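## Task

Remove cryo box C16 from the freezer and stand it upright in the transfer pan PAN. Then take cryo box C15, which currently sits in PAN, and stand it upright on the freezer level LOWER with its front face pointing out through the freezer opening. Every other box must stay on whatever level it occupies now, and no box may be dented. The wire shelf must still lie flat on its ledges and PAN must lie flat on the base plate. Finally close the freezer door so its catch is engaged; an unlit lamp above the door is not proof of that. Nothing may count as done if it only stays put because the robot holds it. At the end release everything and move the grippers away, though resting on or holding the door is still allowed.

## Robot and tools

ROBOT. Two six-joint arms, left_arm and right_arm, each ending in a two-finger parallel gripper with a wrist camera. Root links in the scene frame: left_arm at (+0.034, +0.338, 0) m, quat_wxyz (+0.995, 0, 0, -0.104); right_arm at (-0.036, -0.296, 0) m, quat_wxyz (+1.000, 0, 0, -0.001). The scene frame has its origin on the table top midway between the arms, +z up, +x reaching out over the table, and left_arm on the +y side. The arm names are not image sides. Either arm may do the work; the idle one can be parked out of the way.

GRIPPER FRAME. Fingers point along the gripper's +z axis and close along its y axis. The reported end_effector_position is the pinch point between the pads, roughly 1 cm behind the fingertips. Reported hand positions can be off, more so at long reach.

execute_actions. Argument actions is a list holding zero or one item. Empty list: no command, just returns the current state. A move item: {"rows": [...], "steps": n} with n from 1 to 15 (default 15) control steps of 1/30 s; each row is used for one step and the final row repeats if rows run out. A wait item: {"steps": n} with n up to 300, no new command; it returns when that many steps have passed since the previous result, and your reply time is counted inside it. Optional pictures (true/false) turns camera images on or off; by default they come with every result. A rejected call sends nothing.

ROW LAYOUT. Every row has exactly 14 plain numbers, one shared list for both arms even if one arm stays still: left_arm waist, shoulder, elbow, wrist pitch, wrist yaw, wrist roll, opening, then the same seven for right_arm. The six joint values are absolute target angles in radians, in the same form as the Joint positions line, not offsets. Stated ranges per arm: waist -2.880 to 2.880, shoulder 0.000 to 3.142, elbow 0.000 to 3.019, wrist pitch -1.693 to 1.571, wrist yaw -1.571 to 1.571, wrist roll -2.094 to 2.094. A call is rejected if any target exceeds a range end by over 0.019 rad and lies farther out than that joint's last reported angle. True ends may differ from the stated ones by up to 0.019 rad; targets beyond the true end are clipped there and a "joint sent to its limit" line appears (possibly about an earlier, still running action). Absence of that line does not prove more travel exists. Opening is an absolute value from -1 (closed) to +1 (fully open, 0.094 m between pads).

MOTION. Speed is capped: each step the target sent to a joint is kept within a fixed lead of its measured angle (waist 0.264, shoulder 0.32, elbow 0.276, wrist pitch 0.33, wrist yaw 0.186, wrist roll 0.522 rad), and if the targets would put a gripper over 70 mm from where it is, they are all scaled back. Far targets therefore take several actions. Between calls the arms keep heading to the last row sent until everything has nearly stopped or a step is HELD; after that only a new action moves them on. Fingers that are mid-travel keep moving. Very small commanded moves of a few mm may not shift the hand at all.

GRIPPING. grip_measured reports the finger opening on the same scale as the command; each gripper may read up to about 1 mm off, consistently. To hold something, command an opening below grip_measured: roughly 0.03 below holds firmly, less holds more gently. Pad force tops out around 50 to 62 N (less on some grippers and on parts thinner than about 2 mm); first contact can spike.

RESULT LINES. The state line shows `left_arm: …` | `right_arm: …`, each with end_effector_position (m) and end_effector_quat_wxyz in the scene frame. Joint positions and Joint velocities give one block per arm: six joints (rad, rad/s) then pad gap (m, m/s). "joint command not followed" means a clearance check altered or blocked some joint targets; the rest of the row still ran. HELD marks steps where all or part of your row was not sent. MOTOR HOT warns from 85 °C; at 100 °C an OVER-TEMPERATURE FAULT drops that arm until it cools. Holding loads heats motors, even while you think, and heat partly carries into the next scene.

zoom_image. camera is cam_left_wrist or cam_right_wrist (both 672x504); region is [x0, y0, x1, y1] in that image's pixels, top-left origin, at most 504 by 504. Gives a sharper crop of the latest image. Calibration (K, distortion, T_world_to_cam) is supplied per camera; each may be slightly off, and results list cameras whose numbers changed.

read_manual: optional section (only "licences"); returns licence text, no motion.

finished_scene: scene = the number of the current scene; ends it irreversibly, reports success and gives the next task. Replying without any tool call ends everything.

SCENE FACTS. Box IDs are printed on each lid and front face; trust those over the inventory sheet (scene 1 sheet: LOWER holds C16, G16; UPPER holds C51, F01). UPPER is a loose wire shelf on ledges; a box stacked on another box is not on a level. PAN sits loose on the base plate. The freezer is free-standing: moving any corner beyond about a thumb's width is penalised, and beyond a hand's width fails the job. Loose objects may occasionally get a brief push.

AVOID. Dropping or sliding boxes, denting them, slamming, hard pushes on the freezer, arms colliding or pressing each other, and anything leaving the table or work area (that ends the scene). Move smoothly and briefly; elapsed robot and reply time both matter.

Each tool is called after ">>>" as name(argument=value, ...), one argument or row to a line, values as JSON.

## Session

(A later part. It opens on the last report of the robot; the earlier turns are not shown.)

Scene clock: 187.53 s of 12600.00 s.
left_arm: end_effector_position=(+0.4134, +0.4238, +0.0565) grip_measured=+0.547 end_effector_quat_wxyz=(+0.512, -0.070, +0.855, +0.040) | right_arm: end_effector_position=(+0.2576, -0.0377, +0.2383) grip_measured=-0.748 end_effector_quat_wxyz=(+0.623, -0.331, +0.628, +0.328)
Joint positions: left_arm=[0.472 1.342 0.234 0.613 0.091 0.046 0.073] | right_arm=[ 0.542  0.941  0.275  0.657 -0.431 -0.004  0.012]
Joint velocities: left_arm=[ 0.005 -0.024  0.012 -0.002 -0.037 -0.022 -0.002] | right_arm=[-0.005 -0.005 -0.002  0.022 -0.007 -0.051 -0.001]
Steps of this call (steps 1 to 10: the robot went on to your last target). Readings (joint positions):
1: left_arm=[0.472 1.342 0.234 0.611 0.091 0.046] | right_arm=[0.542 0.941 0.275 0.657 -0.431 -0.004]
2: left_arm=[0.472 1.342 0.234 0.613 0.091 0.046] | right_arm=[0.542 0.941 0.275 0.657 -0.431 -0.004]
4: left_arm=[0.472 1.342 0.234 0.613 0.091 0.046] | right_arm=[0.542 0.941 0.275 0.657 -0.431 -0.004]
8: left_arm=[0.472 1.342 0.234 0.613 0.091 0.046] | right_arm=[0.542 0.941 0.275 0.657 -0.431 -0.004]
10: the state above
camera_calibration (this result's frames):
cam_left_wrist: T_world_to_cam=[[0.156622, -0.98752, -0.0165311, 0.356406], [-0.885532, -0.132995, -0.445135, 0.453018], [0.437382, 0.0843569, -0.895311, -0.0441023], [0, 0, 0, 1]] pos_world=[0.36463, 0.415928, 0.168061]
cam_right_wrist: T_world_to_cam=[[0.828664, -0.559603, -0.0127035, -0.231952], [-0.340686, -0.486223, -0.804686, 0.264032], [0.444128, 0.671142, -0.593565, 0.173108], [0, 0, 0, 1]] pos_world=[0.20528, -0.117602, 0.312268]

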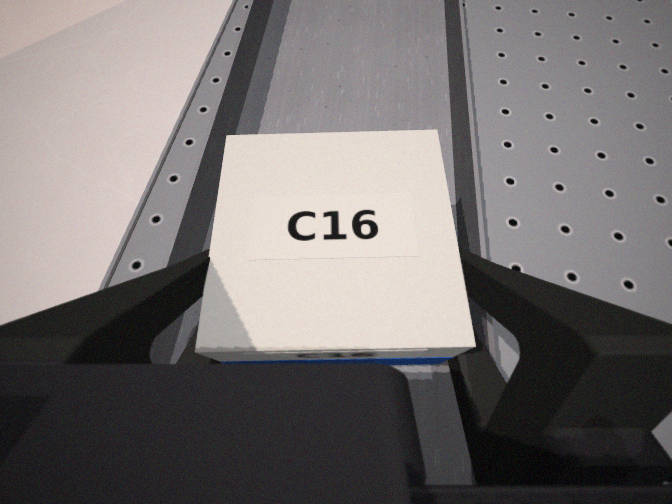

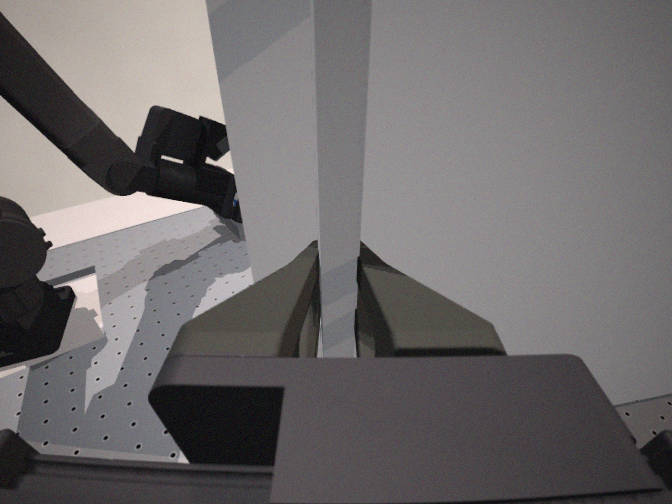

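Release, lift, and go to the viewing pose.

>>> execute_actions(
  actions=[
    {"rows":[[0.465,1.34,0.235,0.64,0.095,0.06,0.6,0.562,0.93,0.30,0.66,-0.44,0,-0.85],[0.465,1.34,0.235,0.64,0.095,0.06,0.7,0.562,0.93,0.30,0.66,-0.44,0,-0.85],[0.465,1.34,0.235,0.64,0.095,0.06,0.8,0.562,0.93,0.30,0.66,-0.44,0,-0.85],[0.465,1.34,0.235,0.64,0.095,0.06,0.8,0.562,0.93,0.30,0.66,-0.44,0,-0.85],[0.465,1.3,0.27,0.58,0.095,0.06,0.8,0.562,0.93,0.30,0.66,-0.44,0,-0.85],[0.465,1.26,0.29,0.53,0.095,0.06,0.8,0.562,0.93,0.30,0.66,-0.44,0,-0.85],[0.465,1.22,0.31,0.475,0.095,0.06,0.8,0.562,0.93,0.30,0.66,-0.44,0,-0.85],[0.465,1.18,0.33,0.42,0.095,0.06,0.8,0.562,0.93,0.30,0.66,-0.44,0,-0.85],[0.465,1.14,0.35,0.36,0.095,0.06,0.8,0.562,0.93,0.30,0.66,-0.44,0,-0.85],[0.465,1.10,0.37,0.30,0.095,0.06,0.8,0.562,0.93,0.30,0.66,-0.44,0,-0.85],[0.465,1.06,0.39,0.24,0.095,0.06,0.8,0.562,0.93,0.30,0.66,-0.44,0,-0.85],[0.465,1.0,0.42,0.18,0.095,0.06,0.8,0.562,0.93,0.30,0.66,-0.44,0,-0.85]],"steps":15},
  ],
)

>>> execute_actions(
  actions=[
    {"rows":[[0.05,0.5,0.8,-0.2,0,0,1,0.562,0.93,0.30,0.66,-0.44,0,-0.85]],"steps":15},
  ],
  pictures=false,
)

>>> execute_actions(
  actions=[
    {"steps":30},
  ],
)

Scene clock: 193.77 s of 12600.00 s.
left_arm: end_effector_position=(+0.4267, +0.4274, +0.1443) grip_measured=+0.797 end_effector_quat_wxyz=(+0.530, -0.068, +0.844, +0.044) | right_arm: end_effector_position=(+0.2576, -0.0377, +0.2383) grip_measured=-0.748 end_effector_quat_wxyz=(+0.623, -0.331, +0.628, +0.328)
Joint positions: left_arm=[0.472 1.023 0.351 0.22  0.091 0.046 0.084] | right_arm=[ 0.542  0.941  0.275  0.657 -0.431 -0.004  0.012]
Joint velocities: left_arm=[-0.005 -0.777  0.437 -0.408 -0.007 -0.037 -0.002] | right_arm=[-0.005 -0.005 -0.017 -0.022 -0.007 -0.007  0.   ]
Steps of this call (steps 1 to 15: the robot went on to your last target; steps 16 to 90: nothing new was sent; then 2.73 s passed at rest; steps 91 to 105: all 15 steps of this action). Readings (joint positions):
91: left_arm=[0.472 1.342 0.234 0.613 0.091 0.046] | right_arm=[0.542 0.941 0.275 0.657 -0.431 -0.004]
92: left_arm=[0.472 1.342 0.234 0.614 0.091 0.046] | right_arm=[0.542 0.941 0.275 0.657 -0.431 -0.004]
94: left_arm=[0.472 1.342 0.234 0.616 0.091 0.046] | right_arm=[0.542 0.941 0.275 0.657 -0.431 -0.004]
98: left_arm=[0.472 1.289 0.246 0.514 0.091 0.046] | right_arm=[0.542 0.941 0.275 0.657 -0.431 -0.004]
105: the state above
camera_calibration (this result's frames):
cam_left_wrist: T_world_to_cam=[[0.157397, -0.987311, -0.0210352, 0.359548], [-0.866391, -0.127835, -0.482727, 0.499449], [0.473913, 0.0942046, -0.875518, 0.0057804], [0, 0, 0, 1]] pos_world=[0.373386, 0.418288, 0.253721]
cam_right_wrist: T_world_to_cam=[[0.828664, -0.559603, -0.0127035, -0.231952], [-0.340686, -0.486223, -0.804686, 0.264032], [0.444128, 0.671142, -0.593565, 0.173108], [0, 0, 0, 1]] pos_world=[0.20528, -0.117602, 0.312268]

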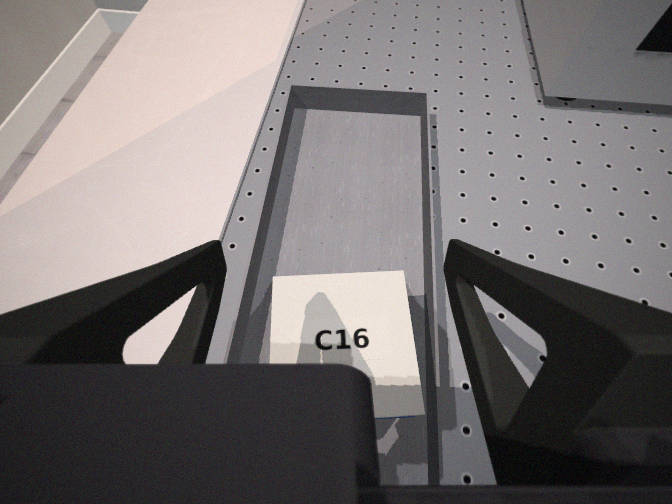

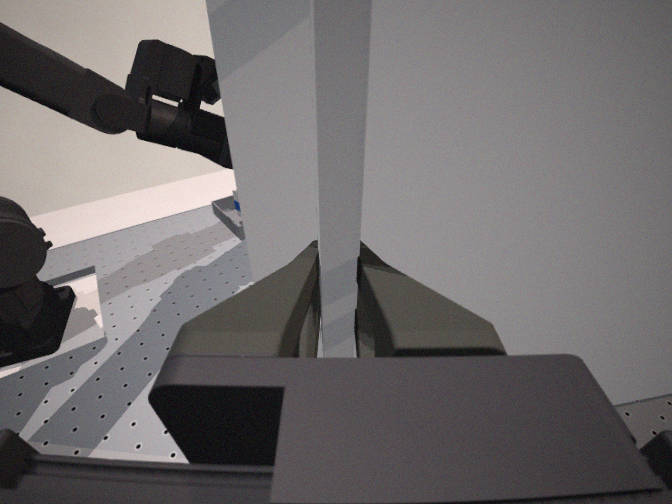

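Scene clock: 194.27 s of 12600.00 s.
left_arm: end_effector_position=(+0.4013, +0.3050, +0.3254) grip_measured=+1.000 end_effector_quat_wxyz=(+0.637, +0.054, +0.769, -0.018) | right_arm: end_effector_position=(+0.2576, -0.0377, +0.2383) grip_measured=-0.748 end_effector_quat_wxyz=(+0.623, -0.331, +0.628, +0.328)
Joint positions: left_arm=[ 0.128  0.594  0.523 -0.118  0.017  0.044  0.094] | right_arm=[ 0.542  0.941  0.275  0.657 -0.431 -0.004  0.012]
Joint velocities: left_arm=[-0.386 -0.493  0.383 -0.32  -0.066 -0.007  0.   ] | right_arm=[-0.015 -0.005  0.027  0.007 -0.007  0.007  0.   ]
Steps of this call (steps 1 to 15: all 15 steps of this action). Readings (joint positions):
1: left_arm=[0.465 0.995 0.368 0.195 0.074 0.045] | right_arm=[0.542 0.941 0.275 0.657 -0.431 -0.004]
2: left_arm=[0.446 0.965 0.384 0.158 0.060 0.044] | right_arm=[0.542 0.941 0.275 0.657 -0.431 -0.004]
4: left_arm=[0.391 0.899 0.411 0.088 0.042 0.044] | right_arm=[0.542 0.941 0.275 0.657 -0.431 -0.004]
8: left_arm=[0.274 0.766 0.450 -0.012 0.027 0.044] | right_arm=[0.542 0.941 0.275 0.657 -0.431 -0.004]
15: the state above

Scene clock: 195.27 s of 12600.00 s.
left_arm: end_effector_position=(+0.3690, +0.2864, +0.4775) grip_measured=+1.000 end_effector_quat_wxyz=(+0.724, +0.059, +0.686, -0.050) | right_arm: end_effector_position=(+0.2576, -0.0377, +0.2383) grip_measured=-0.748 end_effector_quat_wxyz=(+0.623, -0.331, +0.628, +0.328)
Joint positions: left_arm=[ 0.059  0.502  0.746 -0.192  0.005  0.017  0.094] | right_arm=[ 0.542  0.941  0.275  0.657 -0.431 -0.004  0.012]
Joint velocities: left_arm=[-0.015 -0.005 -0.012 -0.007 -0.081  0.037  0.   ] | right_arm=[ 0.005 -0.005 -0.012 -0.017  0.022  0.066  0.001]
Steps of this call (steps 1 to 30: the robot went on to your last target). Readings (joint positions):
1: left_arm=[0.116 0.579 0.537 -0.127 0.016 0.044] | right_arm=[0.542 0.941 0.275 0.657 -0.431 -0.004]
2: left_arm=[0.107 0.567 0.553 -0.136 0.015 0.043] | right_arm=[0.542 0.941 0.275 0.657 -0.431 -0.004]
4: left_arm=[0.092 0.548 0.585 -0.151 0.012 0.041] | right_arm=[0.542 0.941 0.275 0.657 -0.431 -0.004]
8: left_arm=[0.071 0.524 0.653 -0.175 0.008 0.035] | right_arm=[0.542 0.941 0.275 0.657 -0.431 -0.004]
30: the state above
All arms were judged still, so your last target was given up. Only a new action makes them travel on or press farther. Fingers that are still opening or closing keep moving.
camera_calibration (this result's frames):
cam_left_wrist: T_world_to_cam=[[-0.146669, -0.98854, -0.0357342, 0.356014], [-0.524354, 0.108328, -0.844582, 0.571194], [0.838774, -0.105136, -0.534233, 0.0976134], [0, 0, 0, 1]] pos_world=[0.269848, 0.30032, 0.54729]
cam_right_wrist: T_world_to_cam=[[0.828664, -0.559603, -0.0127035, -0.231952], [-0.340686, -0.486223, -0.804686, 0.264032], [0.444128, 0.671142, -0.593565, 0.173108], [0, 0, 0, 1]] pos_world=[0.20528, -0.117602, 0.312268]

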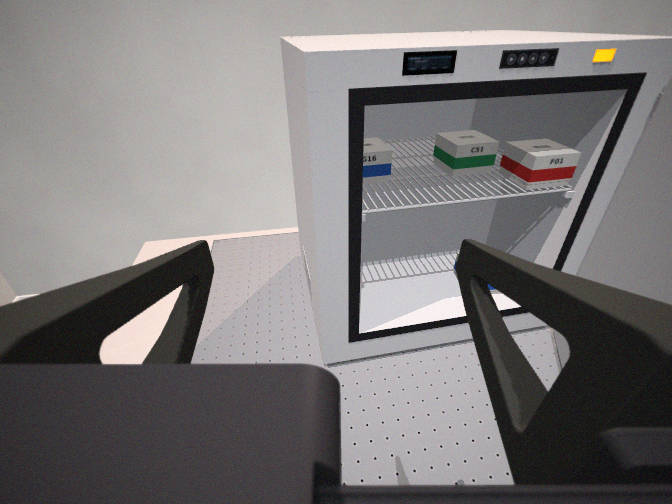

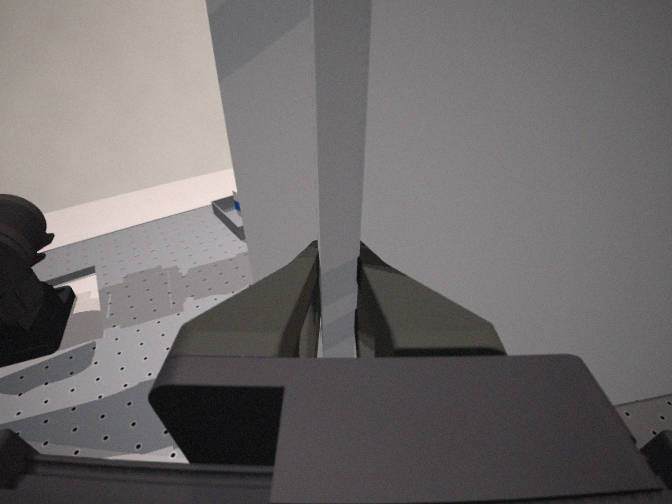

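>>> execute_actions(
  actions=[
    {"rows":[[0.2,0.5,0.8,-0.2,0,0,1,0.585,0.99,0.34,0.69,-0.38,0,-0.85],[0.2,0.5,0.8,-0.2,0,0,1,0.62,1.03,0.365,0.71,-0.33,0,-0.85],[0.2,0.5,0.8,-0.2,0,0,1,0.655,1.07,0.39,0.725,-0.28,0,-0.85],[0.2,0.5,0.8,-0.2,0,0,1,0.69,1.11,0.415,0.74,-0.23,0,-0.85],[0.2,0.5,0.8,-0.2,0,0,1,0.72,1.15,0.44,0.755,-0.18,0,-0.85],[0.2,0.5,0.8,-0.2,0,0,1,0.75,1.185,0.465,0.76,-0.12,0,-0.85],[0.2,0.5,0.8,-0.2,0,0,1,0.78,1.22,0.49,0.77,-0.06,0,-0.85],[0.2,0.5,0.8,-0.2,0,0,1,0.805,1.255,0.52,0.775,0,0,-0.85],[0.2,0.5,0.8,-0.2,0,0,1,0.83,1.29,0.55,0.78,0.06,0,-0.85],[0.2,0.5,0.8,-0.2,0,0,1,0.855,1.325,0.58,0.78,0.13,0,-0.85],[0.2,0.5,0.8,-0.2,0,0,1,0.875,1.36,0.61,0.78,0.19,0,-0.85],[0.2,0.5,0.8,-0.2,0,0,1,0.885,1.40,0.655,0.77,0.23,0,-0.85],[0.2,0.5,0.8,-0.2,0,0,1,0.893,1.44,0.70,0.76,0.27,0,-0.85],[0.2,0.5,0.8,-0.2,0,0,1,0.90,1.48,0.75,0.75,0.31,0,-0.85],[0.2,0.5,0.8,-0.2,0,0,1,0.906,1.52,0.80,0.745,0.345,0,-0.85]],"steps":15},
  ],
  pictures=false,
)

>>> execute_actions(
  actions=[
    {"rows":[[0.2,0.5,0.8,-0.2,0,0,1,0.911,1.56,0.845,0.74,0.38,0,-0.85],[0.2,0.5,0.8,-0.2,0,0,1,0.915,1.60,0.89,0.73,0.415,0,-0.85],[0.2,0.5,0.8,-0.2,0,0,1,0.917,1.64,0.94,0.72,0.45,0,-0.85],[0.2,0.5,0.8,-0.2,0,0,1,0.917,1.675,0.99,0.705,0.48,0,-0.85],[0.2,0.5,0.8,-0.2,0,0,1,0.915,1.71,1.04,0.69,0.51,0,-0.85],[0.2,0.5,0.8,-0.2,0,0,1,0.913,1.745,1.09,0.675,0.54,0,-0.85],[0.2,0.5,0.8,-0.2,0,0,1,0.91,1.78,1.14,0.66,0.565,0,-0.85],[0.2,0.5,0.8,-0.2,0,0,1,0.907,1.815,1.19,0.645,0.59,0,-0.85],[0.2,0.5,0.8,-0.2,0,0,1,0.904,1.85,1.245,0.63,0.62,0,-0.85],[0.2,0.5,0.8,-0.2,0,0,1,0.90,1.885,1.30,0.615,0.645,0,-0.85],[0.2,0.5,0.8,-0.2,0,0,1,0.896,1.915,1.35,0.59,0.67,0,-0.85],[0.2,0.5,0.8,-0.2,0,0,1,0.891,1.945,1.40,0.565,0.695,0,-0.85],[0.2,0.5,0.8,-0.2,0,0,1,0.886,1.975,1.45,0.54,0.72,0,-0.85],[0.2,0.5,0.8,-0.2,0,0,1,0.882,2.0,1.495,0.52,0.745,0,-0.85],[0.2,0.5,0.8,-0.2,0,0,1,0.878,2.025,1.54,0.5,0.765,0,-0.85]],"steps":15},
  ],
  pictures=false,
)

>>> execute_actions(
  actions=[
    {"rows":[[0.2,0.5,0.8,-0.2,0,0,1,0.876,2.04,1.565,0.49,0.78,0,-0.85],[0.2,0.5,0.8,-0.2,0,0,1,0.874,2.055,1.59,0.475,0.79,0,-0.85],[0.2,0.5,0.8,-0.2,0,0,1,0.872,2.065,1.605,0.47,0.795,0,-0.85],[0.2,0.5,0.8,-0.2,0,0,1,0.87,2.075,1.62,0.46,0.80,0,-0.85],[0.2,0.5,0.8,-0.2,0,0,1,0.868,2.085,1.635,0.455,0.805,0,-0.85],[0.2,0.5,0.8,-0.2,0,0,1,0.865,2.095,1.65,0.45,0.81,0,-0.85],[0.2,0.5,0.8,-0.2,0,0,1,0.862,2.105,1.665,0.44,0.815,0,-0.85],[0.2,0.5,0.8,-0.2,0,0,1,0.86,2.115,1.68,0.435,0.82,0,-0.85],[0.2,0.5,0.8,-0.2,0,0,1,0.857,2.125,1.695,0.43,0.825,0,-0.85],[0.2,0.5,0.8,-0.2,0,0,1,0.855,2.135,1.71,0.42,0.83,0,-0.85],[0.2,0.5,0.8,-0.2,0,0,1,0.852,2.143,1.725,0.415,0.835,0,-0.85],[0.2,0.5,0.8,-0.2,0,0,1,0.85,2.15,1.74,0.41,0.84,0,-0.85]],"steps":15},
  ],
)

Scene clock: 209.33 s of 12600.00 s.
left_arm: end_effector_position=(+0.3730, +0.3367, +0.4775) grip_measured=+1.000 end_effector_quat_wxyz=(+0.726, +0.006, +0.688, +0.004) | right_arm: end_effector_position=(+0.3467, +0.1006, +0.2384) grip_measured=-0.748 end_effector_quat_wxyz=(+0.666, -0.217, +0.684, +0.203)
Joint positions: left_arm=[ 0.206  0.502  0.746 -0.192  0.001  0.015  0.094] | right_arm=[ 0.897  1.437  0.656  0.751  0.291 -0.003  0.012]
Joint velocities: left_arm=[-0.005 -0.015 -0.002  0.002  0.051 -0.007  0.   ] | right_arm=[ 0.278  1.148  1.145 -0.012  1.018  0.022 -0.   ]
Steps of this call (steps 1 to 90: nothing new was sent; then 10.57 s passed at rest; steps 91 to 105: all 15 steps of this action). Readings (joint positions):
91: left_arm=[0.070 0.502 0.746 -0.192 0.007 0.017] | right_arm=[0.546 0.945 0.275 0.658 -0.421 -0.004]
92: left_arm=[0.102 0.502 0.746 -0.192 0.007 0.017] | right_arm=[0.560 0.954 0.279 0.666 -0.395 -0.004]
94: left_arm=[0.172 0.502 0.746 -0.192 0.003 0.016] | right_arm=[0.620 1.003 0.302 0.691 -0.303 -0.004]
98: left_arm=[0.206 0.502 0.746 -0.192 0.001 0.015] | right_arm=[0.760 1.173 0.415 0.734 -0.073 -0.004]
105: the state above

Scene clock: 209.83 s of 12600.00 s.
left_arm: end_effector_position=(+0.3730, +0.3367, +0.4775) grip_measured=+1.000 end_effector_quat_wxyz=(+0.726, +0.006, +0.688, +0.004) | right_arm: end_effector_position=(+0.5294, +0.2168, +0.2418) grip_measured=-0.748 end_effector_quat_wxyz=(+0.700, -0.060, +0.710, +0.047)
Joint positions: left_arm=[ 0.206  0.502  0.746 -0.192  0.001  0.015  0.094] | right_arm=[ 0.893  1.971  1.399  0.551  0.74  -0.003  0.012]
Joint velocities: left_arm=[-0.005 -0.015 -0.012 -0.002  0.051  0.037  0.   ] | right_arm=[-0.142  0.796  1.38  -0.628  0.608  0.007 -0.   ]
Steps of this call (steps 1 to 15: all 15 steps of this action). Readings (joint positions):
1: left_arm=[0.206 0.502 0.746 -0.192 0.001 0.015] | right_arm=[0.905 1.477 0.699 0.750 0.327 -0.003]
2: left_arm=[0.206 0.502 0.746 -0.192 0.001 0.015] | right_arm=[0.912 1.518 0.744 0.747 0.363 -0.003]
4: left_arm=[0.206 0.502 0.746 -0.192 0.001 0.015] | right_arm=[0.920 1.600 0.842 0.735 0.434 -0.003]
8: left_arm=[0.206 0.502 0.746 -0.192 0.001 0.015] | right_arm=[0.920 1.748 1.046 0.683 0.559 -0.003]
15: the state above

Scene clock: 210.33 s of 12600.00 s.
left_arm: end_effector_position=(+0.3730, +0.3367, +0.4775) grip_measured=+1.000 end_effector_quat_wxyz=(+0.726, +0.006, +0.688, +0.004) | right_arm: end_effector_position=(+0.5952, +0.2329, +0.2425) grip_measured=-0.749 end_effector_quat_wxyz=(+0.701, -0.012, +0.713, +0.001)
Joint positions: left_arm=[ 0.206  0.502  0.746 -0.192  0.001  0.015  0.094] | right_arm=[0.857 2.131 1.677 0.428 0.836 0.003 0.012]
Joint velocities: left_arm=[ 0.005 -0.034 -0.002 -0.002 -0.051  0.051  0.   ] | right_arm=[-0.044  0.073  0.125 -0.061 -0.051 -0.037 -0.001]
Steps of this call (steps 1 to 15: all 15 steps of this action). Readings (joint positions):
1: left_arm=[0.206 0.502 0.746 -0.192 0.001 0.015] | right_arm=[0.888 1.997 1.444 0.533 0.758 -0.003]
2: left_arm=[0.206 0.502 0.746 -0.192 0.001 0.015] | right_arm=[0.883 2.020 1.481 0.517 0.771 -0.002]
4: left_arm=[0.206 0.502 0.746 -0.192 0.001 0.015] | right_arm=[0.875 2.052 1.536 0.494 0.785 -0.002]
8: left_arm=[0.206 0.502 0.746 -0.192 0.001 0.015] | right_arm=[0.869 2.083 1.592 0.463 0.811 0.001]
15: the state above
camera_calibration (this result's frames):
cam_left_wrist: T_world_to_cam=[[0.00370176, -0.999402, -0.0343908, 0.353287], [-0.534686, 0.027084, -0.844617, 0.599058], [0.845043, 0.0215148, -0.534266, 0.0545951], [0, 0, 0, 1]] pos_world=[0.272865, 0.335677, 0.547292]
cam_right_wrist: T_world_to_cam=[[0.0250243, -0.999683, 0.00285948, 0.216761], [-0.600764, -0.0173246, -0.799239, 0.55839], [0.799035, 0.0182826, -0.601007, -0.213354], [0, 0, 0, 1]] pos_world=[0.500513, 0.230267, 0.31744]

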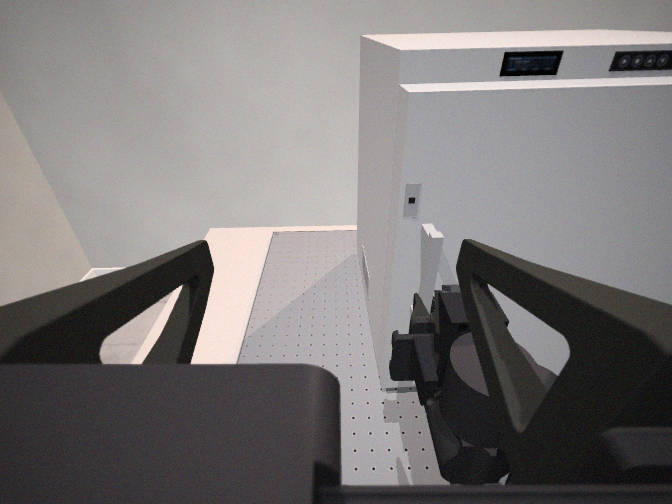

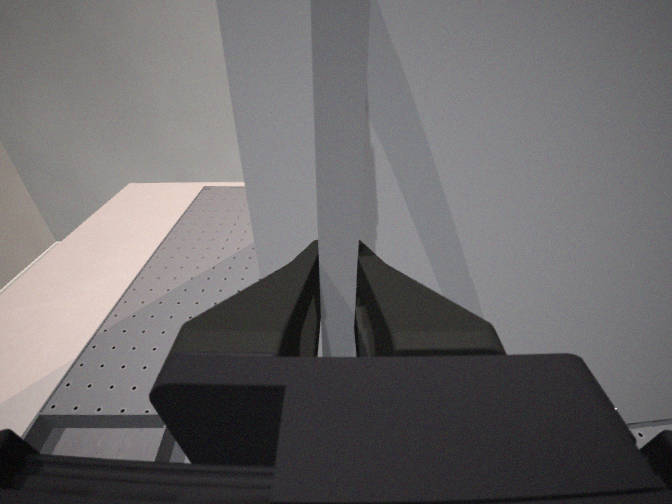

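Push a bit more for the catch.

>>> execute_actions(
  actions=[
    {"rows":[[0.2,0.5,0.8,-0.2,0,0,1,0.845,2.16,1.76,0.40,0.84,0,-0.85],[0.2,0.5,0.8,-0.2,0,0,1,0.84,2.17,1.775,0.40,0.84,0,-0.85],[0.2,0.5,0.8,-0.2,0,0,1,0.835,2.175,1.79,0.395,0.84,0,-0.85],[0.2,0.5,0.8,-0.2,0,0,1,0.83,2.18,1.80,0.39,0.84,0,-0.85]],"steps":15},
  ],
)

Scene clock: 212.83 s of 12600.00 s.
left_arm: end_effector_position=(+0.3730, +0.3367, +0.4775) grip_measured=+1.000 end_effector_quat_wxyz=(+0.726, +0.006, +0.688, +0.004) | right_arm: end_effector_position=(+0.6008, +0.2330, +0.2427) grip_measured=-0.751 end_effector_quat_wxyz=(+0.700, -0.005, +0.714, -0.008)
Joint positions: left_arm=[ 0.206  0.502  0.746 -0.192  0.001  0.015  0.094] | right_arm=[0.855 2.146 1.707 0.407 0.856 0.006 0.012]
Joint velocities: left_arm=[-0.015  0.005 -0.012  0.012 -0.022 -0.007  0.   ] | right_arm=[ 0.005  0.005 -0.007 -0.007 -0.022 -0.022  0.   ]
Steps of this call (steps 1 to 15: the robot went on to your last target; steps 16 to 60: nothing new was sent; steps 61 to 75: all 15 steps of this action). Readings (joint positions):
61: left_arm=[0.206 0.502 0.746 -0.192 0.001 0.015] | right_arm=[0.856 2.134 1.682 0.424 0.837 0.003]
62: left_arm=[0.206 0.502 0.746 -0.192 0.001 0.015] | right_arm=[0.856 2.136 1.687 0.420 0.840 0.004]
64: left_arm=[0.206 0.502 0.746 -0.192 0.001 0.015] | right_arm=[0.853 2.145 1.703 0.413 0.848 0.004]
68: left_arm=[0.206 0.502 0.746 -0.192 0.001 0.015] | right_arm=[0.855 2.146 1.707 0.408 0.856 0.006]
75: the state above
camera_calibration (this result's frames):
cam_left_wrist: T_world_to_cam=[[0.00370176, -0.999402, -0.0343908, 0.353287], [-0.534686, 0.027084, -0.844617, 0.599058], [0.845043, 0.0215148, -0.534266, 0.0545951], [0, 0, 0, 1]] pos_world=[0.272865, 0.335677, 0.547292]
cam_right_wrist: T_world_to_cam=[[0.00287308, -0.999983, 0.0051121, 0.229584], [-0.603896, -0.0058097, -0.797042, 0.560554], [0.797058, -0.000797211, -0.603902, -0.211389], [0, 0, 0, 1]] pos_world=[0.506346, 0.232668, 0.317953]

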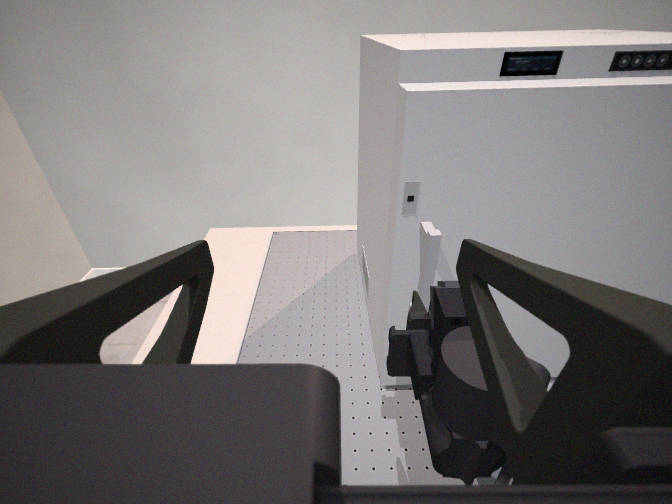

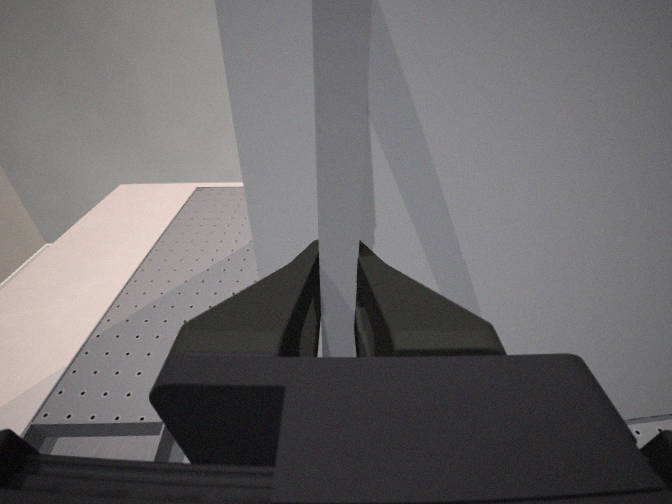

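>>> execute_actions(
  actions=[
    {"rows":[[0.2,0.5,0.8,-0.2,0,0,1,0.855,2.146,1.72,0.41,0.855,0,-0.6],[0.2,0.5,0.8,-0.2,0,0,1,0.855,2.146,1.72,0.41,0.855,0,-0.2],[0.2,0.5,0.8,-0.2,0,0,1,0.855,2.146,1.72,0.41,0.855,0,0.2],[0.2,0.5,0.8,-0.2,0,0,1,0.855,2.146,1.72,0.41,0.855,0,0.2],[0.2,0.5,0.8,-0.2,0,0,1,0.855,2.146,1.72,0.41,0.855,0,0.2],[0.2,0.5,0.8,-0.2,0,0,1,0.87,2.1,1.67,0.44,0.87,0,0.2],[0.2,0.5,0.8,-0.2,0,0,1,0.885,2.07,1.63,0.46,0.885,0,0.2],[0.2,0.5,0.8,-0.2,0,0,1,0.9,2.04,1.59,0.48,0.9,0,0.2],[0.2,0.5,0.8,-0.2,0,0,1,0.915,2.01,1.55,0.51,0.915,0,0.2],[0.2,0.5,0.8,-0.2,0,0,1,0.93,1.98,1.5,0.53,0.93,0,0.2]],"steps":15},
  ],
  pictures=false,
)

>>> execute_actions(
  actions=[
    {"steps":20},
  ],
)

Scene clock: 217.10 s of 12600.00 s.
left_arm: end_effector_position=(+0.3730, +0.3367, +0.4775) grip_measured=+1.000 end_effector_quat_wxyz=(+0.726, +0.006, +0.688, +0.004) | right_arm: end_effector_position=(+0.5309, +0.2194, +0.2402) grip_measured=+0.199 end_effector_quat_wxyz=(+0.699, -0.006, +0.715, -0.011)
Joint positions: left_arm=[ 0.206  0.502  0.746 -0.192  0.001  0.015  0.094] | right_arm=[0.922 2.021 1.486 0.499 0.927 0.006 0.056]
Joint velocities: left_arm=[-0.005 -0.005 -0.022  0.002  0.007 -0.066  0.   ] | right_arm=[ 0.288 -0.161 -0.012  0.105  0.022 -0.022  0.001]
Steps of this call (steps 1 to 15: the robot went on to your last target; steps 16 to 113: nothing new was sent; steps 114 to 128: all 15 steps of this action). Readings (joint positions):
114: left_arm=[0.206 0.502 0.746 -0.192 0.001 0.015] | right_arm=[0.856 2.146 1.707 0.407 0.856 0.006]
115: left_arm=[0.206 0.502 0.746 -0.192 0.001 0.015] | right_arm=[0.856 2.146 1.707 0.407 0.856 0.006]
117: left_arm=[0.206 0.502 0.746 -0.192 0.001 0.015] | right_arm=[0.856 2.146 1.707 0.407 0.856 0.006]
121: left_arm=[0.206 0.502 0.746 -0.192 0.001 0.015] | right_arm=[0.860 2.125 1.657 0.429 0.881 0.006]
128: the state above

Scene clock: 217.77 s of 12600.00 s.
left_arm: end_effector_position=(+0.3730, +0.3367, +0.4775) grip_measured=+1.000 end_effector_quat_wxyz=(+0.726, +0.006, +0.688, +0.004) | right_arm: end_effector_position=(+0.5222, +0.2260, +0.2543) grip_measured=+0.199 end_effector_quat_wxyz=(+0.705, -0.003, +0.709, +0.001)
Joint positions: left_arm=[ 0.206  0.502  0.746 -0.192  0.001  0.015  0.094] | right_arm=[0.937 2.004 1.486 0.508 0.927 0.006 0.056]
Joint velocities: left_arm=[-0.005 -0.015 -0.002  0.002 -0.081  0.037  0.   ] | right_arm=[-0.015 -0.005 -0.012  0.012  0.007  0.007 -0.   ]
Steps of this call (steps 1 to 20: the robot went on to your last target). Readings (joint positions):
1: left_arm=[0.206 0.502 0.746 -0.192 0.001 0.015] | right_arm=[0.931 2.016 1.486 0.503 0.927 0.006]
2: left_arm=[0.206 0.502 0.746 -0.192 0.001 0.015] | right_arm=[0.938 2.011 1.486 0.504 0.927 0.006]
4: left_arm=[0.206 0.502 0.746 -0.192 0.001 0.015] | right_arm=[0.945 2.005 1.486 0.507 0.927 0.006]
8: left_arm=[0.206 0.502 0.746 -0.192 0.001 0.015] | right_arm=[0.943 2.004 1.486 0.508 0.927 0.006]
20: the state above
camera_calibration (this result's frames):
cam_left_wrist: T_world_to_cam=[[0.00370176, -0.999402, -0.0343908, 0.353287], [-0.534686, 0.027084, -0.844617, 0.599058], [0.845043, 0.0215148, -0.534266, 0.0545951], [0, 0, 0, 1]] pos_world=[0.272865, 0.335677, 0.547292]
cam_right_wrist: T_world_to_cam=[[0.0136021, -0.999856, -0.0101393, 0.220971], [-0.59237, 0.000111419, -0.805666, 0.517081], [0.805551, 0.016965, -0.592283, -0.15307], [0, 0, 0, 1]] pos_world=[0.426604, 0.223479, 0.328174]

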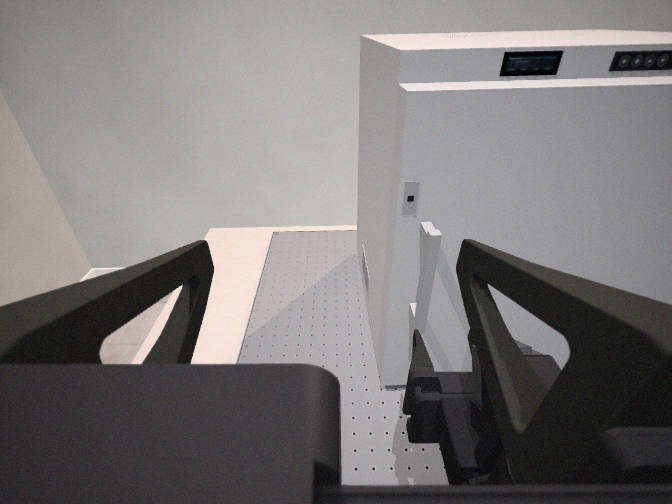

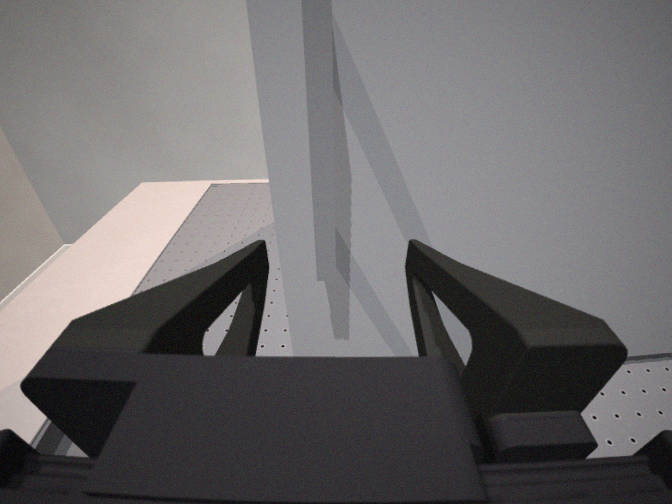

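>>> finished_scene(
  scene=1,
)

The scene is finished: the task was done.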